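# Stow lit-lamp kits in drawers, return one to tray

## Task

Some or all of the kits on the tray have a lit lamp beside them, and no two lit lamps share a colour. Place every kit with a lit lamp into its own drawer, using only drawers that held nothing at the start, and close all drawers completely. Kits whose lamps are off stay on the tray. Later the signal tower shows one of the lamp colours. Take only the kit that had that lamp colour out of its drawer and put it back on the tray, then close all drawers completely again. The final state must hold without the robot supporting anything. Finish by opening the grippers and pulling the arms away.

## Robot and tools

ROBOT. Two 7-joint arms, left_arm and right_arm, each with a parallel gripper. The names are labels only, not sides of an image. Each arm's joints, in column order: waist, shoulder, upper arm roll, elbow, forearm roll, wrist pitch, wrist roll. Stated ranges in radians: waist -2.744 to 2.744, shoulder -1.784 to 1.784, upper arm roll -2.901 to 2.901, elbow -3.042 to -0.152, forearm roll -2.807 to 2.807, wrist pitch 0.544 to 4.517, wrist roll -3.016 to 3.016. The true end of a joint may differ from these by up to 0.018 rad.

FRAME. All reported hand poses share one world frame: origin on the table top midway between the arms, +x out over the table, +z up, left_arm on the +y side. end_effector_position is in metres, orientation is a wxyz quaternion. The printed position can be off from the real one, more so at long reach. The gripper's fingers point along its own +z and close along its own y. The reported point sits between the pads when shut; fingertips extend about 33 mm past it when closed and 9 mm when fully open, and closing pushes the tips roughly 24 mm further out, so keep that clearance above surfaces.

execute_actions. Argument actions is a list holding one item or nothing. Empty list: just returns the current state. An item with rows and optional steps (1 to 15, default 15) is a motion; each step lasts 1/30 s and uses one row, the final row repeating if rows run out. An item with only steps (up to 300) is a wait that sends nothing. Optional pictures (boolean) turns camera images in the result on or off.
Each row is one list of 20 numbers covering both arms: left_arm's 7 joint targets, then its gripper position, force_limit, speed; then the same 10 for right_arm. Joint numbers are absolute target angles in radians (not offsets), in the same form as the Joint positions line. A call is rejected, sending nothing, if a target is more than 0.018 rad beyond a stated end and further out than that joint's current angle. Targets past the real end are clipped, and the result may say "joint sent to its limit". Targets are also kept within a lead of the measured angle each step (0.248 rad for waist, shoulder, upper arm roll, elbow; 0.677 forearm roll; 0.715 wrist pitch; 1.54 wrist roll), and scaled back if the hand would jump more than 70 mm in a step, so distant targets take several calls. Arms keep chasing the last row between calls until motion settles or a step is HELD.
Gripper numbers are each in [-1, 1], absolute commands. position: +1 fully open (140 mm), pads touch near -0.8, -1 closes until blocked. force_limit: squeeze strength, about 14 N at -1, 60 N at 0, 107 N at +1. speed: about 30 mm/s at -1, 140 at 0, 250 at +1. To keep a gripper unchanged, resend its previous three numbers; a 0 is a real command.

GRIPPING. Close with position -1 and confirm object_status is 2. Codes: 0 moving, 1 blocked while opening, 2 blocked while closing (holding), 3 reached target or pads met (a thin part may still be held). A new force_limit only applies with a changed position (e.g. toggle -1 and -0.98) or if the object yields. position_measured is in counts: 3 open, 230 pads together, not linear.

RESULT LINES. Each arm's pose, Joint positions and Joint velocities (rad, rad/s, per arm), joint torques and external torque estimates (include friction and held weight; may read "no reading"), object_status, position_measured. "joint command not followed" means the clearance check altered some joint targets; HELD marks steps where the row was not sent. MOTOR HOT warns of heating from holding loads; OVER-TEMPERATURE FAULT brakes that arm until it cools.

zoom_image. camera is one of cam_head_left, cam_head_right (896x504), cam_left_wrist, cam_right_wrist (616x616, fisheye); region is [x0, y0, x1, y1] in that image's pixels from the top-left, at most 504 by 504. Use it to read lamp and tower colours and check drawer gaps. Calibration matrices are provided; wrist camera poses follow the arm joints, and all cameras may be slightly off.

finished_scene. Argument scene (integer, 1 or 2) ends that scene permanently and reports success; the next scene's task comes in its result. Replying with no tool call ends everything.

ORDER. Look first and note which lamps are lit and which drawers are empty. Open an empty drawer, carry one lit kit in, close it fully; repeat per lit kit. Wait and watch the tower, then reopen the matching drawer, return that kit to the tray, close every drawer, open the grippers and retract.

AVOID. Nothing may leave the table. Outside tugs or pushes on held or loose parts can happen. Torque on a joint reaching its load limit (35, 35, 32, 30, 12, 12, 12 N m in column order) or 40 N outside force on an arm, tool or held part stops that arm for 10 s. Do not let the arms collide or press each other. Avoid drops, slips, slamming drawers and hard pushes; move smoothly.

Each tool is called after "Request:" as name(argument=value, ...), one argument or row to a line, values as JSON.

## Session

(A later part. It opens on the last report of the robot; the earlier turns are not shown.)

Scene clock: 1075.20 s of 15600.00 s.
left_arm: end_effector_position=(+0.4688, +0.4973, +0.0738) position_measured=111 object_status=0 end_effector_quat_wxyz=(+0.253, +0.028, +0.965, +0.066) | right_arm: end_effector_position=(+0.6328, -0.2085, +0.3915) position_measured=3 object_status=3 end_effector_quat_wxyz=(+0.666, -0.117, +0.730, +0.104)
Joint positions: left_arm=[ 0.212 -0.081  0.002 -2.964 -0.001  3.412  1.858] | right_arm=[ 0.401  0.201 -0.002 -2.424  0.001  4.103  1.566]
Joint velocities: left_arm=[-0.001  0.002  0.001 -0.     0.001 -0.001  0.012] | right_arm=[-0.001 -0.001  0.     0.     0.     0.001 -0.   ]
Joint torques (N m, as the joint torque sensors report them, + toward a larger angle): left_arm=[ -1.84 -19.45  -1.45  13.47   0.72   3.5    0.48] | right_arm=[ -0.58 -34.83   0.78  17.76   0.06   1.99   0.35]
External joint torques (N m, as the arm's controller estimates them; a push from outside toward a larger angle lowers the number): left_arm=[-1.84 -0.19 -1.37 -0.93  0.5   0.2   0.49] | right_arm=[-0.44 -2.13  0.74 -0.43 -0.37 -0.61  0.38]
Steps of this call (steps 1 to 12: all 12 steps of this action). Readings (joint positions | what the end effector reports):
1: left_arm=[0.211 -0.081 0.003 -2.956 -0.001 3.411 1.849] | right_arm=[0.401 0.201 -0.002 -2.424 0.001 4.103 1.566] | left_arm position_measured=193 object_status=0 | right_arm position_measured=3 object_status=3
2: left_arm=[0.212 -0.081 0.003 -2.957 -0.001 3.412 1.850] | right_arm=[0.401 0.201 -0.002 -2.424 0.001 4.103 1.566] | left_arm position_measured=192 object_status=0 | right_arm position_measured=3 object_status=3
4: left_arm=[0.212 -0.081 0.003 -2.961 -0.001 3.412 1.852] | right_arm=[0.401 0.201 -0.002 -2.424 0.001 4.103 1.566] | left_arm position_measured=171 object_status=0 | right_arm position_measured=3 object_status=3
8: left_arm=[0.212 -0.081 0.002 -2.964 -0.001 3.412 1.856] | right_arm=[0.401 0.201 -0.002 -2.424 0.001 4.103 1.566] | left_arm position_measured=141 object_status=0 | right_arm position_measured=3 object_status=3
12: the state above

Request:
execute_actions(
  actions=[
    {"rows":[[0.21,-0.45,0,-2.9,0,3.0,1.868,0.25,0,0,0.4,0.2,0,-2.425,0,4.1,1.571,1,0,1]],"steps":15},
  ],
  pictures=false,
)

Request:
execute_actions(
  actions=[
    {"rows":[[-0.535,-0.3,0,-2.6,0,2.5,1.062,0.25,0,0,0.4,0.2,0,-2.425,0,4.1,1.571,1,0,1]],"steps":15},
  ],
  pictures=false,
)

Request:
execute_actions(
  actions=[
    {"steps":30},
  ],
)

Scene clock: 1091.77 s of 15600.00 s.
left_arm: end_effector_position=(+0.4903, +0.5018, +0.1909) position_measured=98 object_status=3 end_effector_quat_wxyz=(+0.275, +0.030, +0.958, +0.072) | right_arm: end_effector_position=(+0.6328, -0.2085, +0.3915) position_measured=3 object_status=3 end_effector_quat_wxyz=(+0.666, -0.117, +0.730, +0.104)
Joint positions: left_arm=[ 0.212 -0.447  0.002 -2.898 -0.001  3.027  1.861] | right_arm=[ 0.401  0.201 -0.002 -2.424  0.001  4.103  1.566]
Joint velocities: left_arm=[ 0.001 -0.     0.    -0.006 -0.001 -0.142 -0.001] | right_arm=[-0.001 -0.     0.001  0.001 -0.    -0.    -0.001]
Joint torques (N m, as the joint torque sensors report them, + toward a larger angle): left_arm=[ -1.84 -14.53  -1.15  20.71   1.02   2.8    0.4 ] | right_arm=[ -0.44 -34.97   0.37  17.18   0.01   2.03   0.32]
External joint torques (N m, as the arm's controller estimates them; a push from outside toward a larger angle lowers the number): left_arm=[-1.85 -0.78 -0.73 -1.01  0.48 -0.65  0.4 ] | right_arm=[-0.51 -2.28  0.12 -0.98 -0.39 -0.57  0.35]
Steps of this call (steps 1 to 15: the robot went on to your last target; steps 16 to 90: nothing new was sent; then 13.07 s passed at rest; steps 91 to 105: all 15 steps of this action). Readings (joint positions | what the end effector reports):
91: left_arm=[0.212 -0.121 0.002 -2.960 -0.001 3.337 1.861] | right_arm=[0.401 0.201 -0.002 -2.424 0.001 4.103 1.566] | left_arm position_measured=104 object_status=0 | right_arm position_measured=3 object_status=3
92: left_arm=[0.212 -0.194 0.002 -2.949 -0.001 3.273 1.861] | right_arm=[0.401 0.201 -0.002 -2.424 0.001 4.103 1.566] | left_arm position_measured=99 object_status=0 | right_arm position_measured=3 object_status=3
94: left_arm=[0.212 -0.329 0.002 -2.919 -0.001 3.191 1.861] | right_arm=[0.401 0.201 -0.002 -2.424 0.001 4.103 1.566] | left_arm position_measured=98 object_status=0 | right_arm position_measured=3 object_status=3
98: left_arm=[0.212 -0.440 0.002 -2.893 -0.001 3.096 1.861] | right_arm=[0.401 0.201 -0.002 -2.424 0.001 4.103 1.566] | left_arm position_measured=98 object_status=3 | right_arm position_measured=3 object_status=3
105: the state above

Scene clock: 1092.27 s of 15600.00 s.
left_arm: end_effector_position=(+0.4817, +0.2088, +0.1882) position_measured=98 object_status=3 end_effector_quat_wxyz=(+0.153, +0.100, +0.982, -0.043) | right_arm: end_effector_position=(+0.6328, -0.2085, +0.3915) position_measured=3 object_status=3 end_effector_quat_wxyz=(+0.666, -0.117, +0.730, +0.104)
Joint positions: left_arm=[-0.384 -0.311  0.003 -2.616 -0.003  2.624  1.41 ] | right_arm=[ 0.401  0.201 -0.002 -2.424  0.001  4.103  1.566]
Joint velocities: left_arm=[-1.155  0.067 -0.074  0.128  0.006 -0.447 -0.733] | right_arm=[0.001 0.    0.    0.    0.001 0.001 0.001]
Joint torques (N m, as the joint torque sensors report them, + toward a larger angle): left_arm=[  2.43 -18.28   2.49  21.86   1.24   2.28  -0.27] | right_arm=[ -0.03 -34.49   0.04  17.32   0.01   2.06   0.34]
External joint torques (N m, as the arm's controller estimates them; a push from outside toward a larger angle lowers the number): left_arm=[-2.17  1.77 -0.31  0.62  0.75 -0.66 -0.28] | right_arm=[-0.15 -1.91 -0.25 -0.8  -0.38 -0.53  0.37]
Steps of this call (steps 1 to 15: all 15 steps of this action). Readings (joint positions | what the end effector reports):
1: left_arm=[0.185 -0.430 0.010 -2.870 -0.004 2.981 1.822] | right_arm=[0.401 0.201 -0.002 -2.424 0.001 4.103 1.566] | left_arm position_measured=98 object_status=3 | right_arm position_measured=3 object_status=3
2: left_arm=[0.146 -0.406 0.012 -2.829 -0.004 2.934 1.781] | right_arm=[0.401 0.201 -0.002 -2.424 0.001 4.103 1.566] | left_arm position_measured=98 object_status=3 | right_arm position_measured=3 object_status=3
4: left_arm=[0.063 -0.370 0.010 -2.754 -0.004 2.856 1.704] | right_arm=[0.401 0.201 -0.002 -2.424 0.001 4.103 1.566] | left_arm position_measured=98 object_status=3 | right_arm position_measured=3 object_status=3
8: left_arm=[-0.099 -0.335 0.007 -2.669 -0.003 2.746 1.580] | right_arm=[0.401 0.201 -0.002 -2.424 0.001 4.103 1.566] | left_arm position_measured=98 object_status=3 | right_arm position_measured=3 object_status=3
15: the state above

Scene clock: 1093.27 s of 15600.00 s.
left_arm: end_effector_position=(+0.4239, +0.1533, +0.1711) position_measured=98 object_status=3 end_effector_quat_wxyz=(+0.089, +0.015, +0.995, -0.050) | right_arm: end_effector_position=(+0.6328, -0.2085, +0.3915) position_measured=3 object_status=3 end_effector_quat_wxyz=(+0.666, -0.117, +0.730, +0.104)
Joint positions: left_arm=[-0.532 -0.302 -0.003 -2.602 -0.002  2.505  1.082] | right_arm=[ 0.401  0.201 -0.002 -2.424  0.001  4.103  1.566]
Joint velocities: left_arm=[-0.     0.001  0.    -0.001  0.    -0.002 -0.043] | right_arm=[-0.001  0.    -0.     0.     0.     0.     0.001]
Joint torques (N m, as the joint torque sensors report them, + toward a larger angle): left_arm=[ -1.92 -18.55   1.61  23.6    1.34   2.27  -0.22] | right_arm=[ -0.4  -34.7    0.31  17.17   0.     2.02   0.4 ]
External joint torques (N m, as the arm's controller estimates them; a push from outside toward a larger angle lowers the number): left_arm=[-1.9   1.17  1.89  1.07  0.74 -0.6  -0.21] | right_arm=[-0.4  -2.02  0.13 -0.98 -0.4  -0.58  0.43]
Steps of this call (steps 1 to 30: the robot went on to your last target). Readings (joint positions | what the end effector reports):
1: left_arm=[-0.425 -0.309 0.002 -2.612 -0.003 2.607 1.381] | right_arm=[0.401 0.201 -0.002 -2.424 0.001 4.103 1.566] | left_arm position_measured=98 object_status=3 | right_arm position_measured=3 object_status=3
2: left_arm=[-0.462 -0.307 0.001 -2.608 -0.003 2.589 1.349] | right_arm=[0.401 0.201 -0.002 -2.424 0.001 4.103 1.566] | left_arm position_measured=98 object_status=3 | right_arm position_measured=3 object_status=3
4: left_arm=[-0.508 -0.304 -0.005 -2.604 -0.002 2.561 1.294] | right_arm=[0.401 0.201 -0.002 -2.424 0.001 4.103 1.566] | left_arm position_measured=98 object_status=3 | right_arm position_measured=3 object_status=3
8: left_arm=[-0.531 -0.302 -0.005 -2.602 -0.002 2.530 1.214] | right_arm=[0.401 0.201 -0.002 -2.424 0.001 4.103 1.566] | left_arm position_measured=98 object_status=3 | right_arm position_measured=3 object_status=3
30: the state above
camera_calibration (this result's frames):
cam_left_wrist: T_world_to_cam=[[0.204176, 0.971423, -0.121037, -0.206521], [0.806344, -0.0967803, 0.583474, -0.413646], [0.555086, -0.216729, -0.803061, 0.125911], [0, 0, 0, 1]] pos_world=[0.305817, 0.187875, 0.31747]
cam_right_wrist: T_world_to_cam=[[-0.3238, 0.946125, -0.00128096, 0.399819], [-0.28668, -0.0968223, 0.953121, -0.220571], [0.901648, 0.308988, 0.302586, -0.448402], [0, 0, 0, 1]] pos_world=[0.470529, -0.261084, 0.346423]

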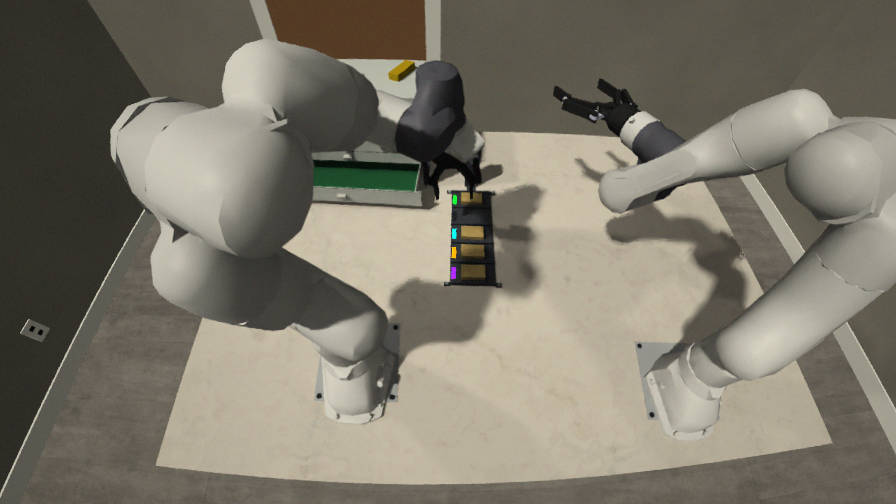

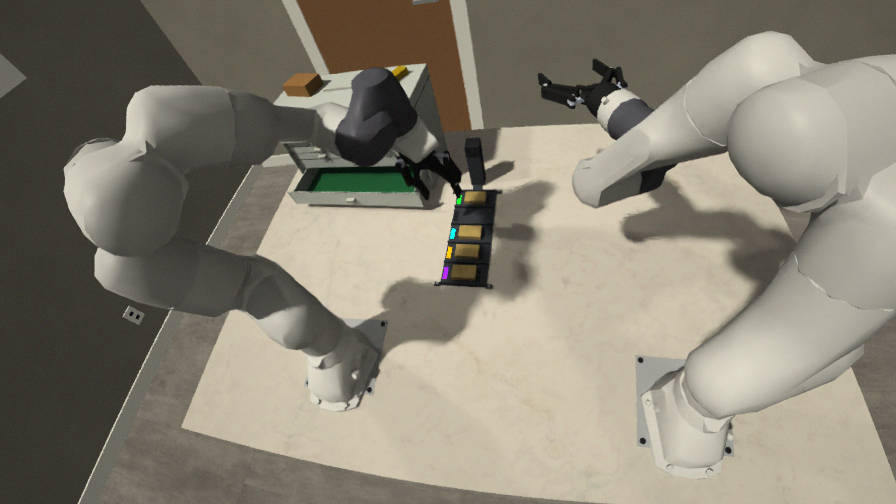

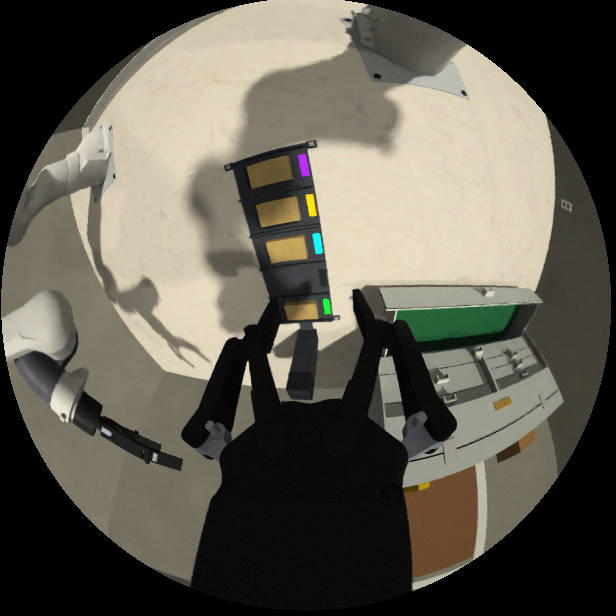

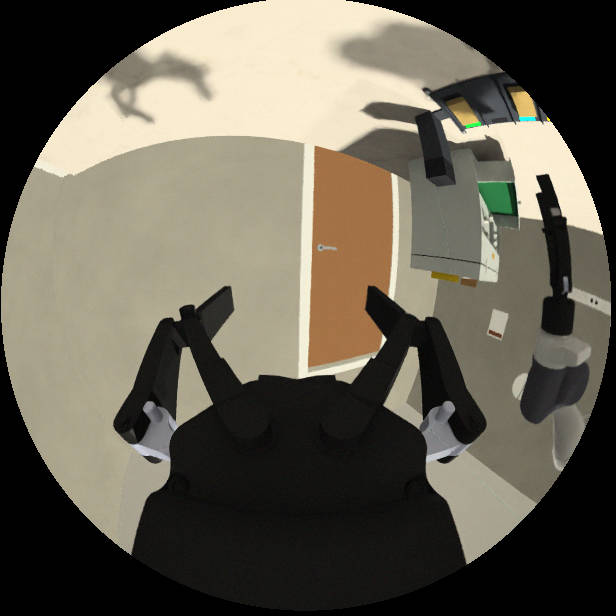

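Request:
execute_actions(
  actions=[
    {"rows":[[-0.535,0.25,0,-2.0,0,2.27,1.062,0.25,0,0,0.4,0.2,0,-2.425,0,4.1,1.571,1,0,1]],"steps":15},
  ],
  pictures=false,
)

Request:
execute_actions(
  actions=[
    {"rows":[[-0.535,0.344,0,-1.985,0,2.335,1.062,0.25,0,0,0.4,0.2,0,-2.425,0,4.1,1.571,1,0,1]],"steps":15},
  ],
)

Scene clock: 1109.10 s of 15600.00 s.
left_arm: end_effector_position=(+0.5357, +0.0891, +0.1255) position_measured=98 object_status=3 end_effector_quat_wxyz=(+0.014, +0.008, +1.000, -0.009) | right_arm: end_effector_position=(+0.6328, -0.2085, +0.3915) position_measured=3 object_status=3 end_effector_quat_wxyz=(+0.666, -0.117, +0.730, +0.104)
Joint positions: left_arm=[-0.533  0.248 -0.002 -2.005 -0.002  2.287  1.069] | right_arm=[ 0.401  0.201 -0.002 -2.424  0.001  4.103  1.566]
Joint velocities: left_arm=[ 0.001  0.002  0.001  0.062  0.    -0.07  -0.001] | right_arm=[-0.001  0.    -0.     0.     0.    -0.     0.001]
Joint torques (N m, as the joint torque sensors report them, + toward a larger angle): left_arm=[ -1.73 -38.04   1.19  22.13   1.3    2.02  -0.27] | right_arm=[ -0.4  -34.69  -0.13  17.28   0.07   2.02   0.38]
External joint torques (N m, as the arm's controller estimates them; a push from outside toward a larger angle lowers the number): left_arm=[-1.76 -0.26  0.95  0.36  0.69 -0.37 -0.27] | right_arm=[-0.33 -2.   -0.25 -0.91 -0.35 -0.57  0.41]
Steps of this call (steps 1 to 30: the robot went on to your last target; steps 31 to 90: nothing new was sent; then 12.33 s passed at rest; steps 91 to 105: all 15 steps of this action). Readings (joint positions | what the end effector reports):
91: left_arm=[-0.532 -0.252 -0.002 -2.542 -0.002 2.462 1.069] | right_arm=[0.401 0.201 -0.002 -2.424 0.001 4.103 1.566] | left_arm position_measured=98 object_status=3 | right_arm position_measured=3 object_status=3
92: left_arm=[-0.532 -0.174 -0.002 -2.458 -0.002 2.429 1.069] | right_arm=[0.401 0.201 -0.002 -2.424 0.001 4.103 1.566] | left_arm position_measured=98 object_status=3 | right_arm position_measured=3 object_status=3
94: left_arm=[-0.532 -0.019 -0.002 -2.295 -0.002 2.379 1.069] | right_arm=[0.401 0.201 -0.002 -2.424 0.001 4.103 1.566] | left_arm position_measured=98 object_status=3 | right_arm position_measured=3 object_status=3
98: left_arm=[-0.533 0.206 -0.002 -2.063 -0.002 2.324 1.069] | right_arm=[0.401 0.201 -0.002 -2.424 0.001 4.103 1.566] | left_arm position_measured=98 object_status=3 | right_arm position_measured=3 object_status=3
105: the state above

Scene clock: 1109.60 s of 15600.00 s.
left_arm: end_effector_position=(+0.5358, +0.0890, +0.0781) position_measured=98 object_status=3 end_effector_quat_wxyz=(-0.002, +0.008, +1.000, +0.000) | right_arm: end_effector_position=(+0.6328, -0.2085, +0.3915) position_measured=3 object_status=3 end_effector_quat_wxyz=(+0.666, -0.117, +0.730, +0.104)
Joint positions: left_arm=[-0.533  0.346 -0.002 -1.987 -0.002  2.328  1.069] | right_arm=[ 0.401  0.201 -0.002 -2.424  0.001  4.103  1.566]
Joint velocities: left_arm=[ 0.001 -0.    -0.     0.004  0.002  0.017 -0.   ] | right_arm=[ 0.001  0.001  0.001 -0.    -0.001 -0.    -0.   ]
Joint torques (N m, as the joint torque sensors report them, + toward a larger angle): left_arm=[ -1.51 -42.13   1.09  22.54   1.29   3.28  -0.28] | right_arm=[ -0.43 -34.45   0.31  17.29   0.01   2.03   0.34]
External joint torques (N m, as the arm's controller estimates them; a push from outside toward a larger angle lowers the number): left_arm=[-1.59 -1.67  0.73  0.94  0.72  0.89 -0.28] | right_arm=[-0.47 -1.79  0.1  -0.87 -0.39 -0.56  0.37]
Steps of this call (steps 1 to 15: all 15 steps of this action). Readings (joint positions | what the end effector reports):
1: left_arm=[-0.533 0.261 -0.002 -1.994 -0.002 2.295 1.069] | right_arm=[0.401 0.201 -0.002 -2.424 0.001 4.103 1.566] | left_arm position_measured=98 object_status=3 | right_arm position_measured=3 object_status=3
2: left_arm=[-0.533 0.282 -0.002 -1.986 -0.002 2.303 1.069] | right_arm=[0.401 0.201 -0.002 -2.424 0.001 4.103 1.566] | left_arm position_measured=98 object_status=3 | right_arm position_measured=3 object_status=3
4: left_arm=[-0.533 0.319 -0.002 -1.985 -0.002 2.313 1.069] | right_arm=[0.401 0.201 -0.002 -2.424 0.001 4.103 1.566] | left_arm position_measured=98 object_status=3 | right_arm position_measured=3 object_status=3
8: left_arm=[-0.533 0.346 -0.002 -1.990 -0.002 2.320 1.069] | right_arm=[0.401 0.201 -0.002 -2.424 0.001 4.103 1.566] | left_arm position_measured=98 object_status=3 | right_arm position_measured=3 object_status=3
15: the state above
camera_calibration (this result's frames):
cam_left_wrist: T_world_to_cam=[[0.174763, 0.982999, -0.0563105, -0.168515], [0.899525, -0.136142, 0.415114, -0.489186], [0.400391, -0.123199, -0.908025, 0.0579798], [0, 0, 0, 1]] pos_world=[0.446271, 0.106194, 0.246226]
cam_right_wrist: T_world_to_cam=[[-0.3238, 0.946125, -0.00127931, 0.399818], [-0.286676, -0.0968227, 0.953122, -0.220573], [0.901649, 0.308988, 0.302582, -0.448401], [0, 0, 0, 1]] pos_world=[0.470528, -0.261083, 0.346422]

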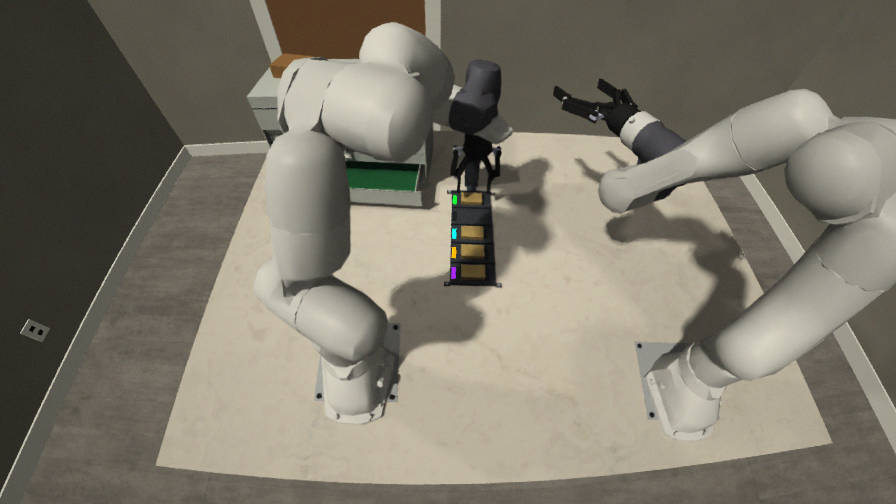

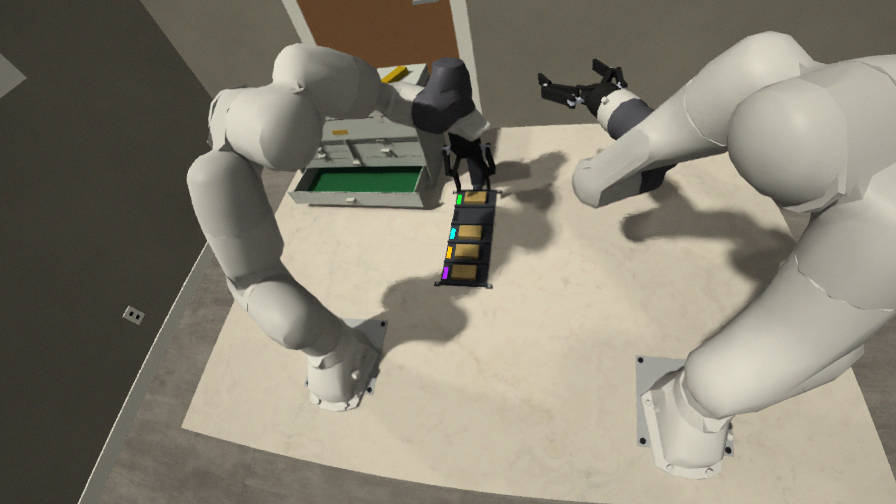

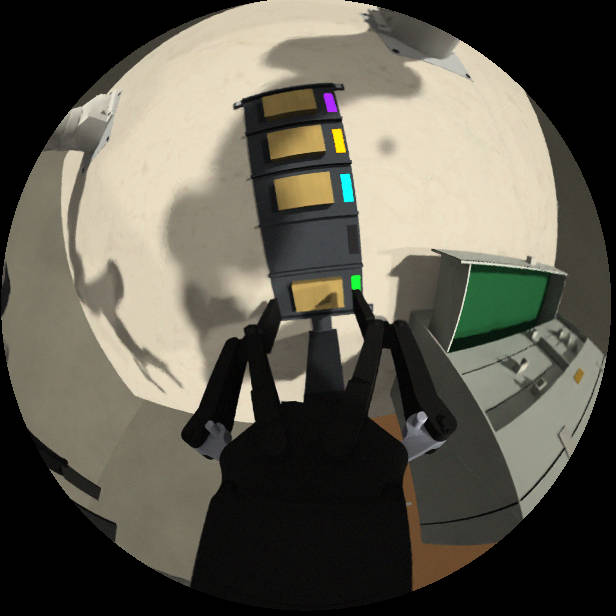

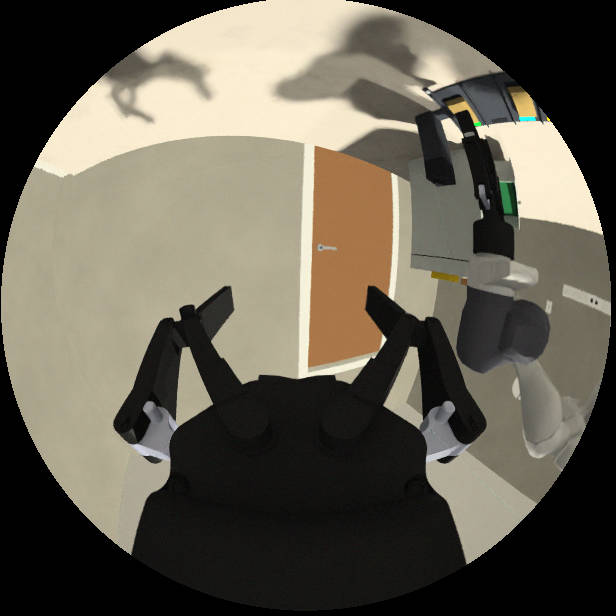

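Request:
execute_actions(
  actions=[
    {"rows":[[-0.527,0.35,0,-1.995,0,2.37,1.07,0.25,0,0,0.4,0.2,0,-2.425,0,4.1,1.571,1,0,1],[-0.527,0.36,0,-2.0,0,2.39,1.07,0.25,0,0,0.4,0.2,0,-2.425,0,4.1,1.571,1,0,1],[-0.527,0.37,0,-2.004,0,2.41,1.07,0.25,0,0,0.4,0.2,0,-2.425,0,4.1,1.571,1,0,1],[-0.527,0.38,0,-2.008,0,2.428,1.07,0.25,0,0,0.4,0.2,0,-2.425,0,4.1,1.571,1,0,1],[-0.527,0.39,0,-2.011,0,2.428,1.07,0.25,0,0,0.4,0.2,0,-2.425,0,4.1,1.571,1,0,1],[-0.527,0.4,0,-2.014,0,2.428,1.07,0.25,0,0,0.4,0.2,0,-2.425,0,4.1,1.571,1,0,1],[-0.527,0.4067,0,-2.0157,0,2.428,1.07,0.25,0,0,0.4,0.2,0,-2.425,0,4.1,1.571,1,0,1]],"steps":15},
  ],
)

Scene clock: 1135.33 s of 15600.00 s.
left_arm: end_effector_position=(+0.5321, +0.0931, +0.0359) position_measured=98 object_status=3 end_effector_quat_wxyz=(-0.004, +0.007, +1.000, +0.001) | right_arm: end_effector_position=(+0.6328, -0.2085, +0.3915) position_measured=3 object_status=3 end_effector_quat_wxyz=(+0.666, -0.117, +0.730, +0.104)
Joint positions: left_arm=[-0.53   0.408 -0.002 -2.017 -0.002  2.417  1.069] | right_arm=[ 0.401  0.201 -0.002 -2.424  0.001  4.103  1.566]
Joint velocities: left_arm=[-0.001 -0.001  0.001  0.     0.001  0.044  0.   ] | right_arm=[-0.001  0.     0.     0.001 -0.     0.    -0.001]
Joint torques (N m, as the joint torque sensors report them, + toward a larger angle): left_arm=[  0.9  -42.63   1.46  21.47   1.17   3.09   0.14] | right_arm=[ -0.24 -34.71   0.31  17.39   0.01   2.04   0.36]
External joint torques (N m, as the arm's controller estimates them; a push from outside toward a larger angle lowers the number): left_arm=[ 1.03 -1.02  1.23  0.73  0.64  0.68  0.14] | right_arm=[-0.17 -2.02  0.21 -0.82 -0.4  -0.56  0.39]
Steps of this call (steps 1 to 15: the robot went on to your last target; steps 16 to 90: nothing new was sent; then 22.23 s passed at rest; steps 91 to 105: all 15 steps of this action). Readings (joint positions | what the end effector reports):
91: left_arm=[-0.532 0.346 -0.002 -1.988 -0.002 2.337 1.069] | right_arm=[0.401 0.201 -0.002 -2.424 0.001 4.103 1.566] | left_arm position_measured=98 object_status=3 | right_arm position_measured=3 object_status=3
92: left_arm=[-0.532 0.347 -0.002 -1.990 -0.002 2.346 1.069] | right_arm=[0.401 0.201 -0.002 -2.424 0.001 4.103 1.566] | left_arm position_measured=98 object_status=3 | right_arm position_measured=3 object_status=3
94: left_arm=[-0.531 0.357 -0.002 -1.995 -0.002 2.369 1.069] | right_arm=[0.401 0.201 -0.002 -2.424 0.001 4.103 1.566] | left_arm position_measured=98 object_status=3 | right_arm position_measured=3 object_status=3
98: left_arm=[-0.530 0.393 -0.002 -2.009 -0.002 2.399 1.069] | right_arm=[0.401 0.201 -0.002 -2.424 0.001 4.103 1.566] | left_arm position_measured=98 object_status=3 | right_arm position_measured=3 object_status=3
105: the state above
camera_calibration (this result's frames):
cam_left_wrist: T_world_to_cam=[[0.171666, 0.983618, -0.0550135, -0.172717], [0.901271, -0.134255, 0.411929, -0.468765], [0.397795, -0.120296, -0.909554, 0.0227189], [0, 0, 0, 1]] pos_world=[0.443096, 0.109686, 0.20426]
cam_right_wrist: T_world_to_cam=[[-0.323801, 0.946124, -0.00127849, 0.399817], [-0.286674, -0.0968231, 0.953123, -0.220574], [0.901649, 0.308989, 0.30258, -0.4484], [0, 0, 0, 1]] pos_world=[0.470528, -0.261083, 0.346422]

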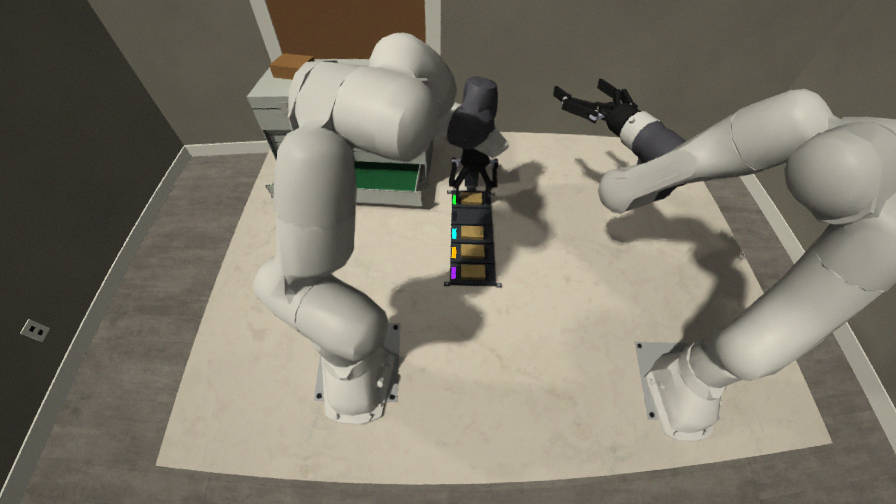

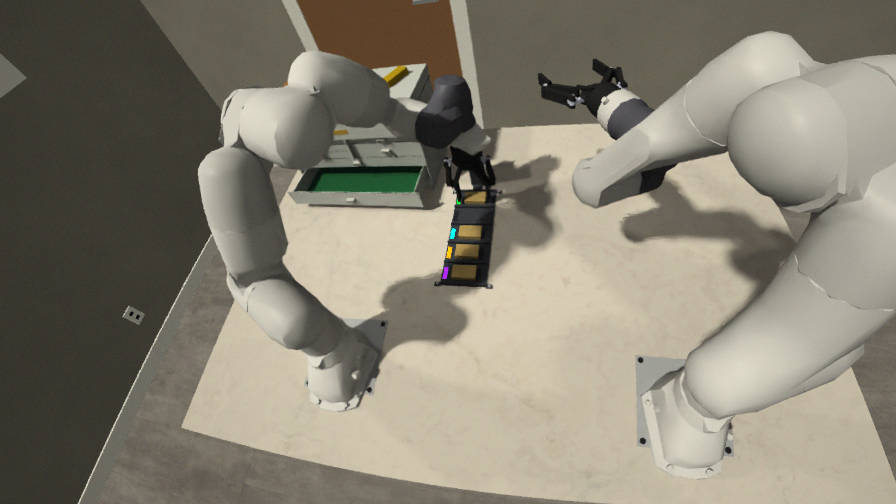

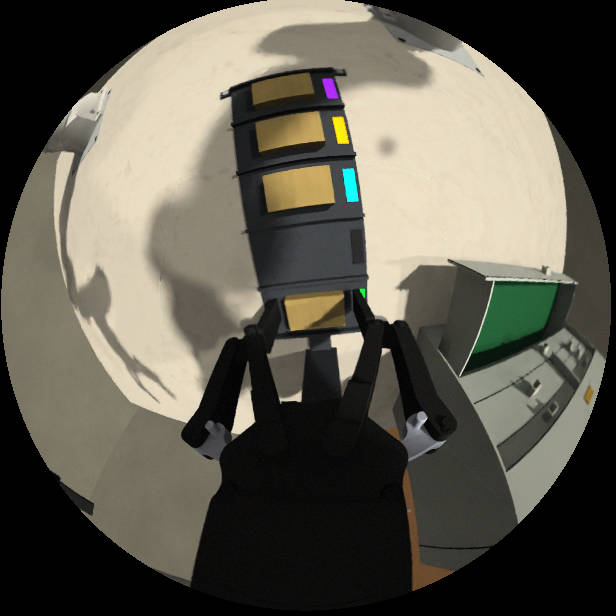

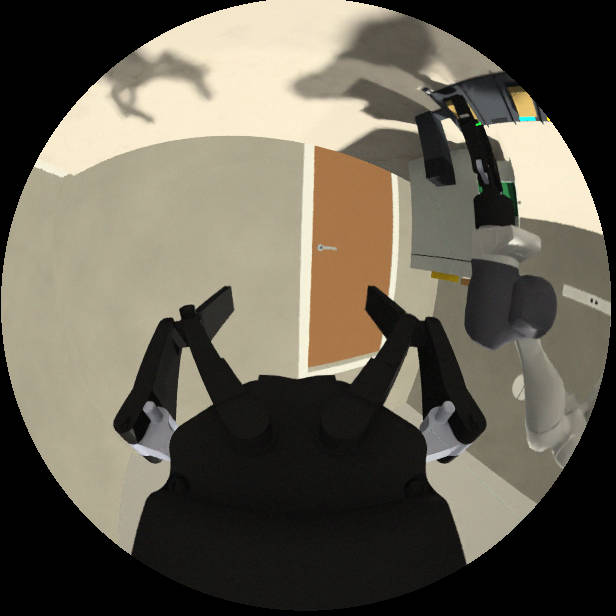

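Request:
execute_actions(
  actions=[
    {"rows":[[-0.527,0.4067,0,-2.0157,0,2.428,1.07,-1,0,0,0.4,0.2,0,-2.425,0,4.1,1.571,1,0,1]],"steps":15},
  ],
  pictures=false,
)

Request:
execute_actions(
  actions=[
    {"rows":[[-0.527,0.39,0,-2.01,0,2.38,1.07,-1,0,0,0.4,0.2,0,-2.425,0,4.1,1.571,1,0,1],[-0.527,0.375,0,-2.005,0,2.35,1.07,-1,0,0,0.4,0.2,0,-2.425,0,4.1,1.571,1,0,1],[-0.527,0.36,0,-2.0,0,2.33,1.07,-1,0,0,0.4,0.2,0,-2.425,0,4.1,1.571,1,0,1],[-0.527,0.34,0,-1.995,0,2.32,1.07,-1,0,0,0.4,0.2,0,-2.425,0,4.1,1.571,1,0,1],[-0.527,0.32,0,-2.0,0,2.30,1.07,-1,0,0,0.4,0.2,0,-2.425,0,4.1,1.571,1,0,1],[-0.527,0.28,0,-2.02,0,2.28,1.07,-1,0,0,0.4,0.2,0,-2.425,0,4.1,1.571,1,0,1],[-0.527,0.22,0,-2.06,0,2.26,1.07,-1,0,0,0.4,0.2,0,-2.425,0,4.1,1.571,1,0,1],[-0.527,0.16,0,-2.1,0,2.24,1.07,-1,0,0,0.4,0.2,0,-2.425,0,4.1,1.571,1,0,1],[-0.527,0.10,0,-2.15,0,2.23,1.07,-1,0,0,0.4,0.2,0,-2.425,0,4.1,1.571,1,0,1],[-0.527,0.027,0,-2.198,0,2.222,1.07,-1,0,0,0.4,0.2,0,-2.425,0,4.1,1.571,1,0,1]],"steps":15},
  ],
  pictures=false,
)

Request:
execute_actions(
  actions=[
    {"rows":[[0.041,0.027,0,-2.198,0,2.222,1.665,-1,0,0,0.4,0.2,0,-2.425,0,4.1,1.571,1,0,1]],"steps":15},
  ],
  pictures=false,
)

Request:
execute_actions(
  actions=[
    {"steps":30},
  ],
)

Scene clock: 1161.97 s of 15600.00 s.
left_arm: end_effector_position=(+0.5348, +0.0917, +0.0375) position_measured=135 object_status=2 end_effector_quat_wxyz=(+0.000, +0.007, +1.000, -0.001) | right_arm: end_effector_position=(+0.6328, -0.2085, +0.3915) position_measured=3 object_status=3 end_effector_quat_wxyz=(+0.666, -0.117, +0.730, +0.104)
Joint positions: left_arm=[-0.53   0.407 -0.002 -2.016 -0.002  2.424  1.069] | right_arm=[ 0.401  0.201 -0.002 -2.424  0.001  4.103  1.566]
Joint velocities: left_arm=[-0.    -0.    -0.001 -0.     0.001  0.     0.001] | right_arm=[ 0.001 -0.001 -0.    -0.     0.002 -0.     0.   ]
Joint torques (N m, as the joint torque sensors report them, + toward a larger angle): left_arm=[  0.98 -41.99   1.39  21.27   1.13   3.17   0.17] | right_arm=[ -0.23 -34.86   0.38  17.35   0.01   2.1    0.37]
External joint torques (N m, as the arm's controller estimates them; a push from outside toward a larger angle lowers the number): left_arm=[ 0.94 -0.5   1.01  0.52  0.6   0.74  0.17] | right_arm=[-0.18 -2.14  0.25 -0.85 -0.4  -0.5   0.4 ]
Steps of this call (steps 1 to 15: the robot went on to your last target; steps 16 to 90: nothing new was sent; then 23.13 s passed at rest; steps 91 to 105: all 15 steps of this action). Readings (joint positions | what the end effector reports):
91: left_arm=[-0.530 0.408 -0.002 -2.017 -0.002 2.424 1.069] | right_arm=[0.401 0.201 -0.002 -2.424 0.001 4.103 1.566] | left_arm position_measured=98 object_status=0 | right_arm position_measured=3 object_status=3
92: left_arm=[-0.530 0.408 -0.002 -2.017 -0.002 2.424 1.069] | right_arm=[0.401 0.201 -0.002 -2.424 0.001 4.103 1.566] | left_arm position_measured=104 object_status=0 | right_arm position_measured=3 object_status=3
94: left_arm=[-0.530 0.408 -0.002 -2.017 -0.002 2.424 1.069] | right_arm=[0.401 0.201 -0.002 -2.424 0.001 4.103 1.566] | left_arm position_measured=120 object_status=0 | right_arm position_measured=3 object_status=3
98: left_arm=[-0.530 0.407 -0.002 -2.016 -0.002 2.424 1.069] | right_arm=[0.401 0.201 -0.002 -2.424 0.001 4.103 1.566] | left_arm position_measured=135 object_status=0 | right_arm position_measured=3 object_status=3
105: the state above

Scene clock: 1162.47 s of 15600.00 s.
left_arm: end_effector_position=(+0.4888, +0.1179, +0.1696) position_measured=135 object_status=2 end_effector_quat_wxyz=(+0.018, +0.007, +1.000, -0.011) | right_arm: end_effector_position=(+0.6328, -0.2085, +0.3915) position_measured=3 object_status=3 end_effector_quat_wxyz=(+0.666, -0.117, +0.730, +0.104)
Joint positions: left_arm=[-0.53   0.03  -0.002 -2.179 -0.002  2.252  1.069] | right_arm=[ 0.401  0.201 -0.002 -2.424  0.001  4.103  1.566]
Joint velocities: left_arm=[-0.    -0.148 -0.002 -0.146  0.003 -0.135 -0.002] | right_arm=[ 0.002 -0.001 -0.001 -0.001 -0.001  0.     0.001]
Joint torques (N m, as the joint torque sensors report them, + toward a larger angle): left_arm=[  0.98 -24.55   1.68  19.06   1.42   1.59   0.16] | right_arm=[ -0.31 -34.99   0.17  17.09   0.     2.04   0.36]
External joint torques (N m, as the arm's controller estimates them; a push from outside toward a larger angle lowers the number): left_arm=[ 1.09 -0.76  1.77 -0.32  0.8  -0.47  0.16] | right_arm=[-0.27 -2.3   0.03 -1.07 -0.41 -0.56  0.39]
Steps of this call (steps 1 to 15: all 15 steps of this action). Readings (joint positions | what the end effector reports):
1: left_arm=[-0.530 0.405 -0.002 -2.016 -0.002 2.417 1.069] | right_arm=[0.401 0.201 -0.002 -2.424 0.001 4.103 1.566] | left_arm position_measured=135 object_status=2 | right_arm position_measured=3 object_status=3
2: left_arm=[-0.530 0.400 -0.002 -2.016 -0.002 2.406 1.069] | right_arm=[0.401 0.201 -0.002 -2.424 0.001 4.103 1.566] | left_arm position_measured=135 object_status=2 | right_arm position_measured=3 object_status=3
4: left_arm=[-0.530 0.381 -0.002 -2.012 -0.002 2.379 1.069] | right_arm=[0.401 0.201 -0.002 -2.424 0.001 4.103 1.566] | left_arm position_measured=135 object_status=2 | right_arm position_measured=3 object_status=3
8: left_arm=[-0.530 0.269 -0.002 -2.051 -0.002 2.319 1.069] | right_arm=[0.401 0.201 -0.002 -2.424 0.001 4.103 1.566] | left_arm position_measured=135 object_status=2 | right_arm position_measured=3 object_status=3
15: the state above

Scene clock: 1162.97 s of 15600.00 s.
left_arm: end_effector_position=(+0.5474, +0.3994, +0.1614) position_measured=135 object_status=2 end_effector_quat_wxyz=(+0.005, -0.080, +0.997, -0.001) | right_arm: end_effector_position=(+0.6328, -0.2085, +0.3915) position_measured=3 object_status=3 end_effector_quat_wxyz=(+0.666, -0.117, +0.730, +0.104)
Joint positions: left_arm=[-0.     0.028  0.003 -2.195 -0.002  2.233  1.429] | right_arm=[ 0.401  0.201 -0.002 -2.424  0.001  4.103  1.566]
Joint velocities: left_arm=[ 0.732 -0.002  0.159 -0.022  0.    -0.041  0.76 ] | right_arm=[-0.002  0.     0.001 -0.    -0.     0.    -0.   ]
Joint torques (N m, as the joint torque sensors report them, + toward a larger angle): left_arm=[ -9.98 -32.07  -9.83  22.58   1.32   1.82   0.64] | right_arm=[ -0.23 -34.6    0.33  17.22   0.07   2.07   0.38]
External joint torques (N m, as the arm's controller estimates them; a push from outside toward a larger angle lowers the number): left_arm=[ 1.86  0.07  1.65 -0.19  0.77 -0.58  0.66] | right_arm=[-0.21 -1.89  0.17 -0.97 -0.33 -0.53  0.41]
Steps of this call (steps 1 to 15: all 15 steps of this action). Readings (joint positions | what the end effector reports):
1: left_arm=[-0.507 0.028 -0.014 -2.182 -0.002 2.249 1.097] | right_arm=[0.401 0.201 -0.002 -2.424 0.001 4.103 1.566] | left_arm position_measured=135 object_status=2 | right_arm position_measured=3 object_status=3
2: left_arm=[-0.478 0.028 -0.018 -2.184 -0.002 2.248 1.125] | right_arm=[0.401 0.201 -0.002 -2.424 0.001 4.103 1.566] | left_arm position_measured=135 object_status=2 | right_arm position_measured=3 object_status=3
4: left_arm=[-0.409 0.028 -0.018 -2.187 -0.002 2.245 1.175] | right_arm=[0.401 0.201 -0.002 -2.424 0.001 4.103 1.566] | left_arm position_measured=135 object_status=2 | right_arm position_measured=3 object_status=3
8: left_arm=[-0.258 0.028 -0.011 -2.191 -0.002 2.240 1.264] | right_arm=[0.401 0.201 -0.002 -2.424 0.001 4.103 1.566] | left_arm position_measured=135 object_status=2 | right_arm position_measured=3 object_status=3
15: the state above

Scene clock: 1163.97 s of 15600.00 s.
left_arm: end_effector_position=(+0.5430, +0.4219, +0.1596) position_measured=135 object_status=2 end_effector_quat_wxyz=(-0.000, +0.009, +1.000, -0.001) | right_arm: end_effector_position=(+0.6328, -0.2085, +0.3915) position_measured=3 object_status=3 end_effector_quat_wxyz=(+0.666, -0.117, +0.730, +0.104)
Joint positions: left_arm=[ 0.043  0.028  0.003 -2.198 -0.002  2.225  1.65 ] | right_arm=[ 0.401  0.201 -0.002 -2.424  0.001  4.103  1.566]
Joint velocities: left_arm=[-0.    -0.     0.001 -0.     0.001 -0.001  0.027] | right_arm=[-0.    -0.002  0.     0.    -0.    -0.001  0.002]
Joint torques (N m, as the joint torque sensors report them, + toward a larger angle): left_arm=[ -1.5  -32.06  -1.13  22.66   1.26   2.04   0.34] | right_arm=[ -0.29 -34.49   0.36  17.45   0.02   2.03   0.31]
External joint torques (N m, as the arm's controller estimates them; a push from outside toward a larger angle lowers the number): left_arm=[-1.5  -0.65 -1.16 -0.03  0.6  -0.36  0.34] | right_arm=[-0.29 -1.79  0.19 -0.73 -0.39 -0.57  0.33]
Steps of this call (steps 1 to 30: the robot went on to your last target). Readings (joint positions | what the end effector reports):
1: left_arm=[0.020 0.028 0.008 -2.196 -0.002 2.231 1.453] | right_arm=[0.401 0.201 -0.002 -2.424 0.001 4.103 1.566] | left_arm position_measured=135 object_status=2 | right_arm position_measured=3 object_status=3
2: left_arm=[0.033 0.028 0.010 -2.197 -0.002 2.230 1.474] | right_arm=[0.401 0.201 -0.002 -2.424 0.001 4.103 1.566] | left_arm position_measured=135 object_status=2 | right_arm position_measured=3 object_status=3
4: left_arm=[0.042 0.028 0.011 -2.197 -0.002 2.228 1.510] | right_arm=[0.401 0.201 -0.002 -2.424 0.001 4.103 1.566] | left_arm position_measured=135 object_status=2 | right_arm position_measured=3 object_status=3
8: left_arm=[0.043 0.028 0.004 -2.198 -0.002 2.227 1.563] | right_arm=[0.401 0.201 -0.002 -2.424 0.001 4.103 1.566] | left_arm position_measured=135 object_status=2 | right_arm position_measured=3 object_status=3
30: the state above
camera_calibration (this result's frames):
cam_left_wrist: T_world_to_cam=[[0.177006, 0.982538, -0.0573424, -0.493311], [0.897457, -0.137213, 0.419219, -0.483194], [0.40403, -0.125667, -0.906073, 0.168848], [0, 0, 0, 1]] pos_world=[0.452745, 0.439615, 0.327265]
cam_right_wrist: T_world_to_cam=[[-0.323805, 0.946123, -0.00127545, 0.399815], [-0.286659, -0.0968223, 0.953128, -0.220579], [0.901652, 0.308993, 0.302566, -0.448393], [0, 0, 0, 1]] pos_world=[0.470526, -0.261081, 0.346418]

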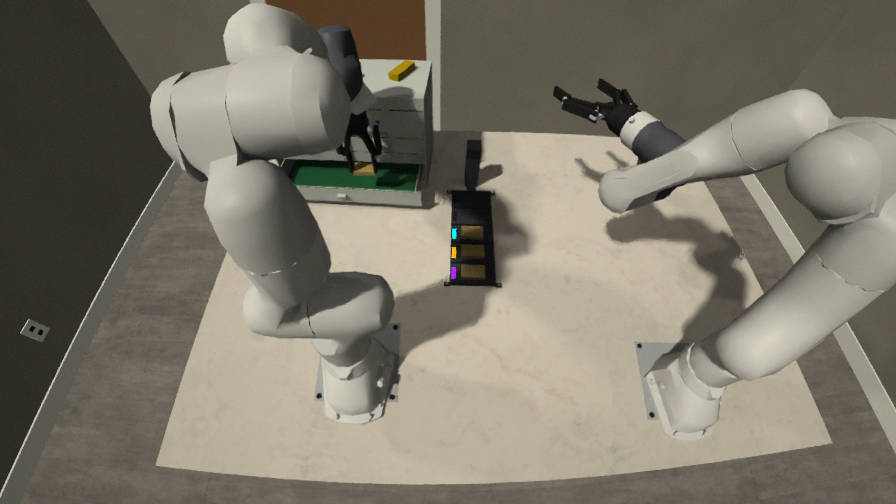

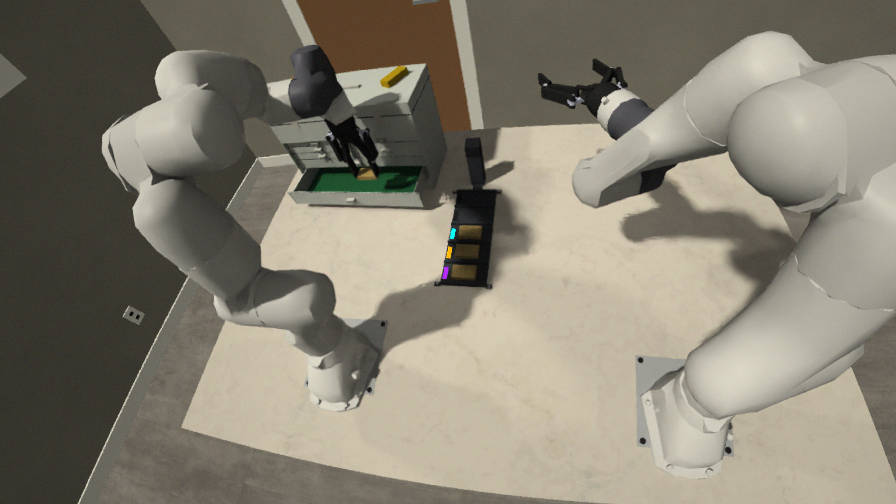

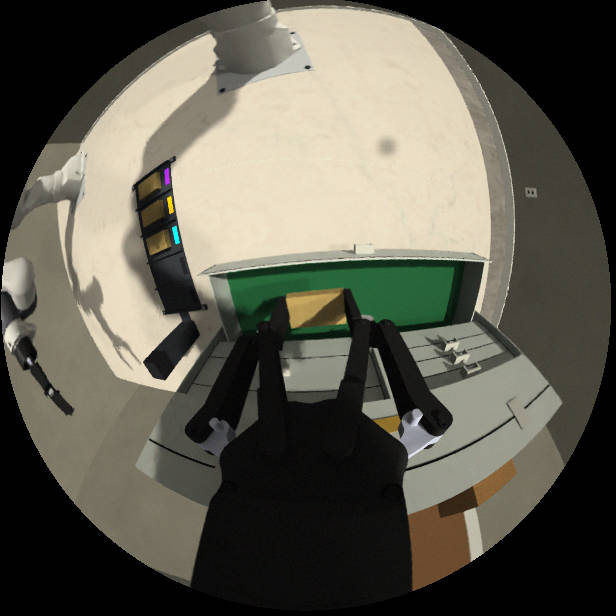

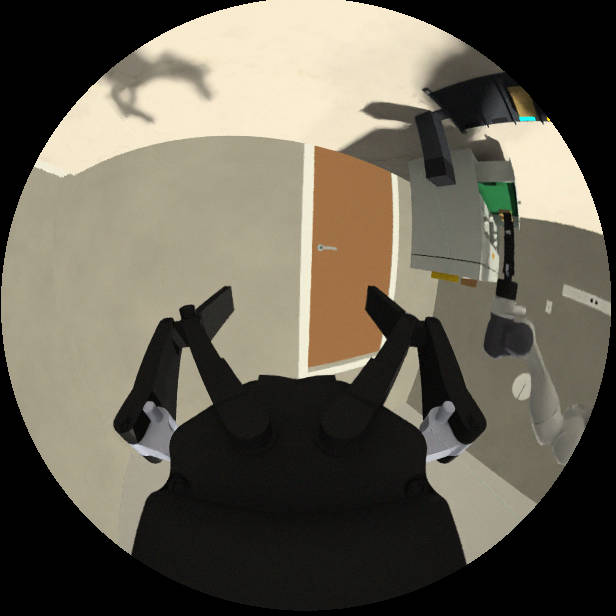

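Request:
execute_actions(
  actions=[
    {"rows":[[0.041,0.035,0,-2.204,0,2.27,1.665,-1,0,0,0.4,0.2,0,-2.425,0,4.1,1.571,1,0,1],[0.041,0.046,0,-2.211,0,2.30,1.665,-1,0,0,0.4,0.2,0,-2.425,0,4.1,1.571,1,0,1],[0.041,0.057,0,-2.218,0,2.32,1.665,-1,0,0,0.4,0.2,0,-2.425,0,4.1,1.571,1,0,1],[0.041,0.068,0,-2.225,0,2.34,1.665,-1,0,0,0.4,0.2,0,-2.425,0,4.1,1.571,1,0,1],[0.041,0.08,0,-2.232,0,2.36,1.665,-1,0,0,0.4,0.2,0,-2.425,0,4.1,1.571,1,0,1],[0.041,0.092,0,-2.238,0,2.38,1.665,-1,0,0,0.4,0.2,0,-2.425,0,4.1,1.571,1,0,1],[0.041,0.105,0,-2.244,0,2.395,1.665,-1,0,0,0.4,0.2,0,-2.425,0,4.1,1.571,1,0,1],[0.041,0.118,0,-2.25,0,2.41,1.665,-1,0,0,0.4,0.2,0,-2.425,0,4.1,1.571,1,0,1],[0.041,0.132,0,-2.256,0,2.414,1.665,-1,0,0,0.4,0.2,0,-2.425,0,4.1,1.571,1,0,1],[0.041,0.146,0,-2.262,0,2.414,1.665,-1,0,0,0.4,0.2,0,-2.425,0,4.1,1.571,1,0,1]],"steps":15},
  ],
  pictures=false,
)

Request:
execute_actions(
  actions=[
    {"rows":[[0.041,0.155,0,-2.2645,0,2.43,1.665,-1,0,0,0.4,0.2,0,-2.425,0,4.1,1.571,1,0,1],[0.041,0.16,0,-2.266,0,2.436,1.665,-1,0,0,0.4,0.2,0,-2.425,0,4.1,1.571,1,0,1],[0.041,0.165,0,-2.267,0,2.438,1.665,-1,0,0,0.4,0.2,0,-2.425,0,4.1,1.571,1,0,1]],"steps":15},
  ],
  pictures=false,
)

Scene clock: 1185.00 s of 15600.00 s.
left_arm: end_effector_position=(+0.5345, +0.4215, +0.0812) position_measured=135 object_status=2 end_effector_quat_wxyz=(-0.012, +0.013, +1.000, -0.001) | right_arm: end_effector_position=(+0.6328, -0.2085, +0.3915) position_measured=3 object_status=3 end_effector_quat_wxyz=(+0.666, -0.117, +0.730, +0.104)
Joint positions: left_arm=[ 0.043  0.148  0.002 -2.265 -0.002  2.388  1.658] | right_arm=[ 0.401  0.201 -0.002 -2.424  0.001  4.103  1.566]
Joint velocities: left_arm=[-0.     0.022  0.001 -0.008  0.     0.112 -0.   ] | right_arm=[ 0.002  0.    -0.001 -0.     0.     0.001  0.001]
Joint torques (N m, as the joint torque sensors report them, + toward a larger angle): left_arm=[ -1.27 -36.3   -1.04  21.79   1.23   3.59   0.39] | right_arm=[ -0.15 -34.73   0.05  17.53   0.04   2.08   0.31]
External joint torques (N m, as the arm's controller estimates them; a push from outside toward a larger angle lowers the number): left_arm=[-1.31  0.59 -1.24 -1.16  0.65  0.9   0.39] | right_arm=[-0.21 -2.04 -0.19 -0.65 -0.35 -0.52  0.34]
Steps of this call (steps 1 to 15: the robot went on to your last target; steps 16 to 90: nothing new was sent; then 17.53 s passed at rest; steps 91 to 105: all 15 steps of this action). Readings (joint positions | what the end effector reports):
91: left_arm=[0.043 0.028 0.002 -2.199 -0.002 2.231 1.658] | right_arm=[0.401 0.201 -0.002 -2.424 0.001 4.103 1.566] | left_arm position_measured=135 object_status=2 | right_arm position_measured=3 object_status=3
92: left_arm=[0.043 0.031 0.002 -2.201 -0.002 2.243 1.658] | right_arm=[0.401 0.201 -0.002 -2.424 0.001 4.103 1.566] | left_arm position_measured=135 object_status=2 | right_arm position_measured=3 object_status=3
94: left_arm=[0.043 0.044 0.002 -2.209 -0.002 2.271 1.658] | right_arm=[0.401 0.201 -0.002 -2.424 0.001 4.103 1.566] | left_arm position_measured=135 object_status=2 | right_arm position_measured=3 object_status=3
98: left_arm=[0.043 0.089 0.002 -2.234 -0.002 2.334 1.658] | right_arm=[0.401 0.201 -0.002 -2.424 0.001 4.103 1.566] | left_arm position_measured=135 object_status=2 | right_arm position_measured=3 object_status=3
105: the state above

Scene clock: 1185.50 s of 15600.00 s.
left_arm: end_effector_position=(+0.5426, +0.4220, +0.0751) position_measured=135 object_status=2 end_effector_quat_wxyz=(-0.001, +0.013, +1.000, -0.000) | right_arm: end_effector_position=(+0.6328, -0.2085, +0.3915) position_measured=3 object_status=3 end_effector_quat_wxyz=(+0.666, -0.117, +0.730, +0.104)
Joint positions: left_arm=[ 0.043  0.165  0.002 -2.267 -0.002  2.43   1.658] | right_arm=[ 0.401  0.201 -0.002 -2.424  0.001  4.103  1.566]
Joint velocities: left_arm=[-0.001  0.001 -0.001 -0.001  0.     0.015 -0.   ] | right_arm=[-0.001  0.002 -0.     0.001  0.001  0.     0.   ]
Joint torques (N m, as the joint torque sensors report them, + toward a larger angle): left_arm=[ -1.98 -33.81  -1.41  19.82   1.4    3.23   0.41] | right_arm=[ -0.56 -34.85  -0.03  17.73  -0.01   2.07   0.33]
External joint torques (N m, as the arm's controller estimates them; a push from outside toward a larger angle lowers the number): left_arm=[-1.92  0.01 -1.52 -0.7   0.86  0.85  0.41] | right_arm=[-0.56 -2.39 -0.21 -0.34 -0.42 -0.51  0.36]
Steps of this call (steps 1 to 15: all 15 steps of this action). Readings (joint positions | what the end effector reports):
1: left_arm=[0.043 0.150 0.002 -2.265 -0.002 2.394 1.658] | right_arm=[0.401 0.201 -0.002 -2.424 0.001 4.103 1.566] | left_arm position_measured=135 object_status=2 | right_arm position_measured=3 object_status=3
2: left_arm=[0.043 0.152 0.002 -2.265 -0.002 2.401 1.658] | right_arm=[0.401 0.201 -0.002 -2.424 0.001 4.103 1.566] | left_arm position_measured=135 object_status=2 | right_arm position_measured=3 object_status=3
4: left_arm=[0.043 0.158 0.002 -2.265 -0.002 2.412 1.658] | right_arm=[0.401 0.201 -0.002 -2.424 0.001 4.103 1.566] | left_arm position_measured=135 object_status=2 | right_arm position_measured=3 object_status=3
8: left_arm=[0.043 0.164 0.002 -2.267 -0.002 2.423 1.658] | right_arm=[0.401 0.201 -0.002 -2.424 0.001 4.103 1.566] | left_arm position_measured=135 object_status=2 | right_arm position_measured=3 object_status=3
15: the state above

Request:
execute_actions(
  actions=[
    {"rows":[[0.041,0.17,0,-2.268,0,2.444,1.665,-1,0,0,0.4,0.2,0,-2.425,0,4.1,1.571,1,0,1],[0.041,0.175,0,-2.2696,0,2.45,1.665,-1,0,0,0.4,0.2,0,-2.425,0,4.1,1.571,1,0,1]],"steps":15},
  ],
  pictures=false,
)

Scene clock: 1192.03 s of 15600.00 s.
left_arm: end_effector_position=(+0.5448, +0.4221, +0.0725) position_measured=135 object_status=2 end_effector_quat_wxyz=(+0.003, +0.014, +1.000, -0.000) | right_arm: end_effector_position=(+0.6328, -0.2085, +0.3915) position_measured=3 object_status=3 end_effector_quat_wxyz=(+0.666, -0.117, +0.730, +0.104)
Joint positions: left_arm=[ 0.043  0.171  0.002 -2.268 -0.002  2.444  1.658] | right_arm=[ 0.401  0.201 -0.002 -2.424  0.001  4.103  1.566]
Joint velocities: left_arm=[-0.     0.002  0.     0.001 -0.001  0.003  0.001] | right_arm=[-0.001  0.    -0.001  0.001  0.001 -0.    -0.001]
Joint torques (N m, as the joint torque sensors report them, + toward a larger angle): left_arm=[ -1.73 -31.29  -1.03  19.45   1.16   3.46   0.35] | right_arm=[ -0.08 -34.06   0.2   17.65   0.02   2.06   0.33]
External joint torques (N m, as the arm's controller estimates them; a push from outside toward a larger angle lowers the number): left_arm=[-1.81  2.78 -1.28 -1.12  0.63  1.04  0.35] | right_arm=[-0.14 -1.45 -0.03 -0.51 -0.37 -0.53  0.35]
Steps of this call (steps 1 to 15: the robot went on to your last target; steps 16 to 90: nothing new was sent; then 3.03 s passed at rest; steps 91 to 105: all 15 steps of this action). Readings (joint positions | what the end effector reports):
91: left_arm=[0.043 0.165 0.002 -2.267 -0.002 2.434 1.658] | right_arm=[0.401 0.201 -0.002 -2.424 0.001 4.103 1.566] | left_arm position_measured=135 object_status=2 | right_arm position_measured=3 object_status=3
92: left_arm=[0.043 0.167 0.002 -2.267 -0.002 2.436 1.658] | right_arm=[0.401 0.201 -0.002 -2.424 0.001 4.103 1.566] | left_arm position_measured=135 object_status=2 | right_arm position_measured=3 object_status=3
94: left_arm=[0.043 0.171 0.002 -2.268 -0.002 2.439 1.658] | right_arm=[0.401 0.201 -0.002 -2.424 0.001 4.103 1.566] | left_arm position_measured=135 object_status=2 | right_arm position_measured=3 object_status=3
98: left_arm=[0.043 0.171 0.002 -2.268 -0.002 2.442 1.658] | right_arm=[0.401 0.201 -0.002 -2.424 0.001 4.103 1.566] | left_arm position_measured=135 object_status=2 | right_arm position_measured=3 object_status=3
105: the state above


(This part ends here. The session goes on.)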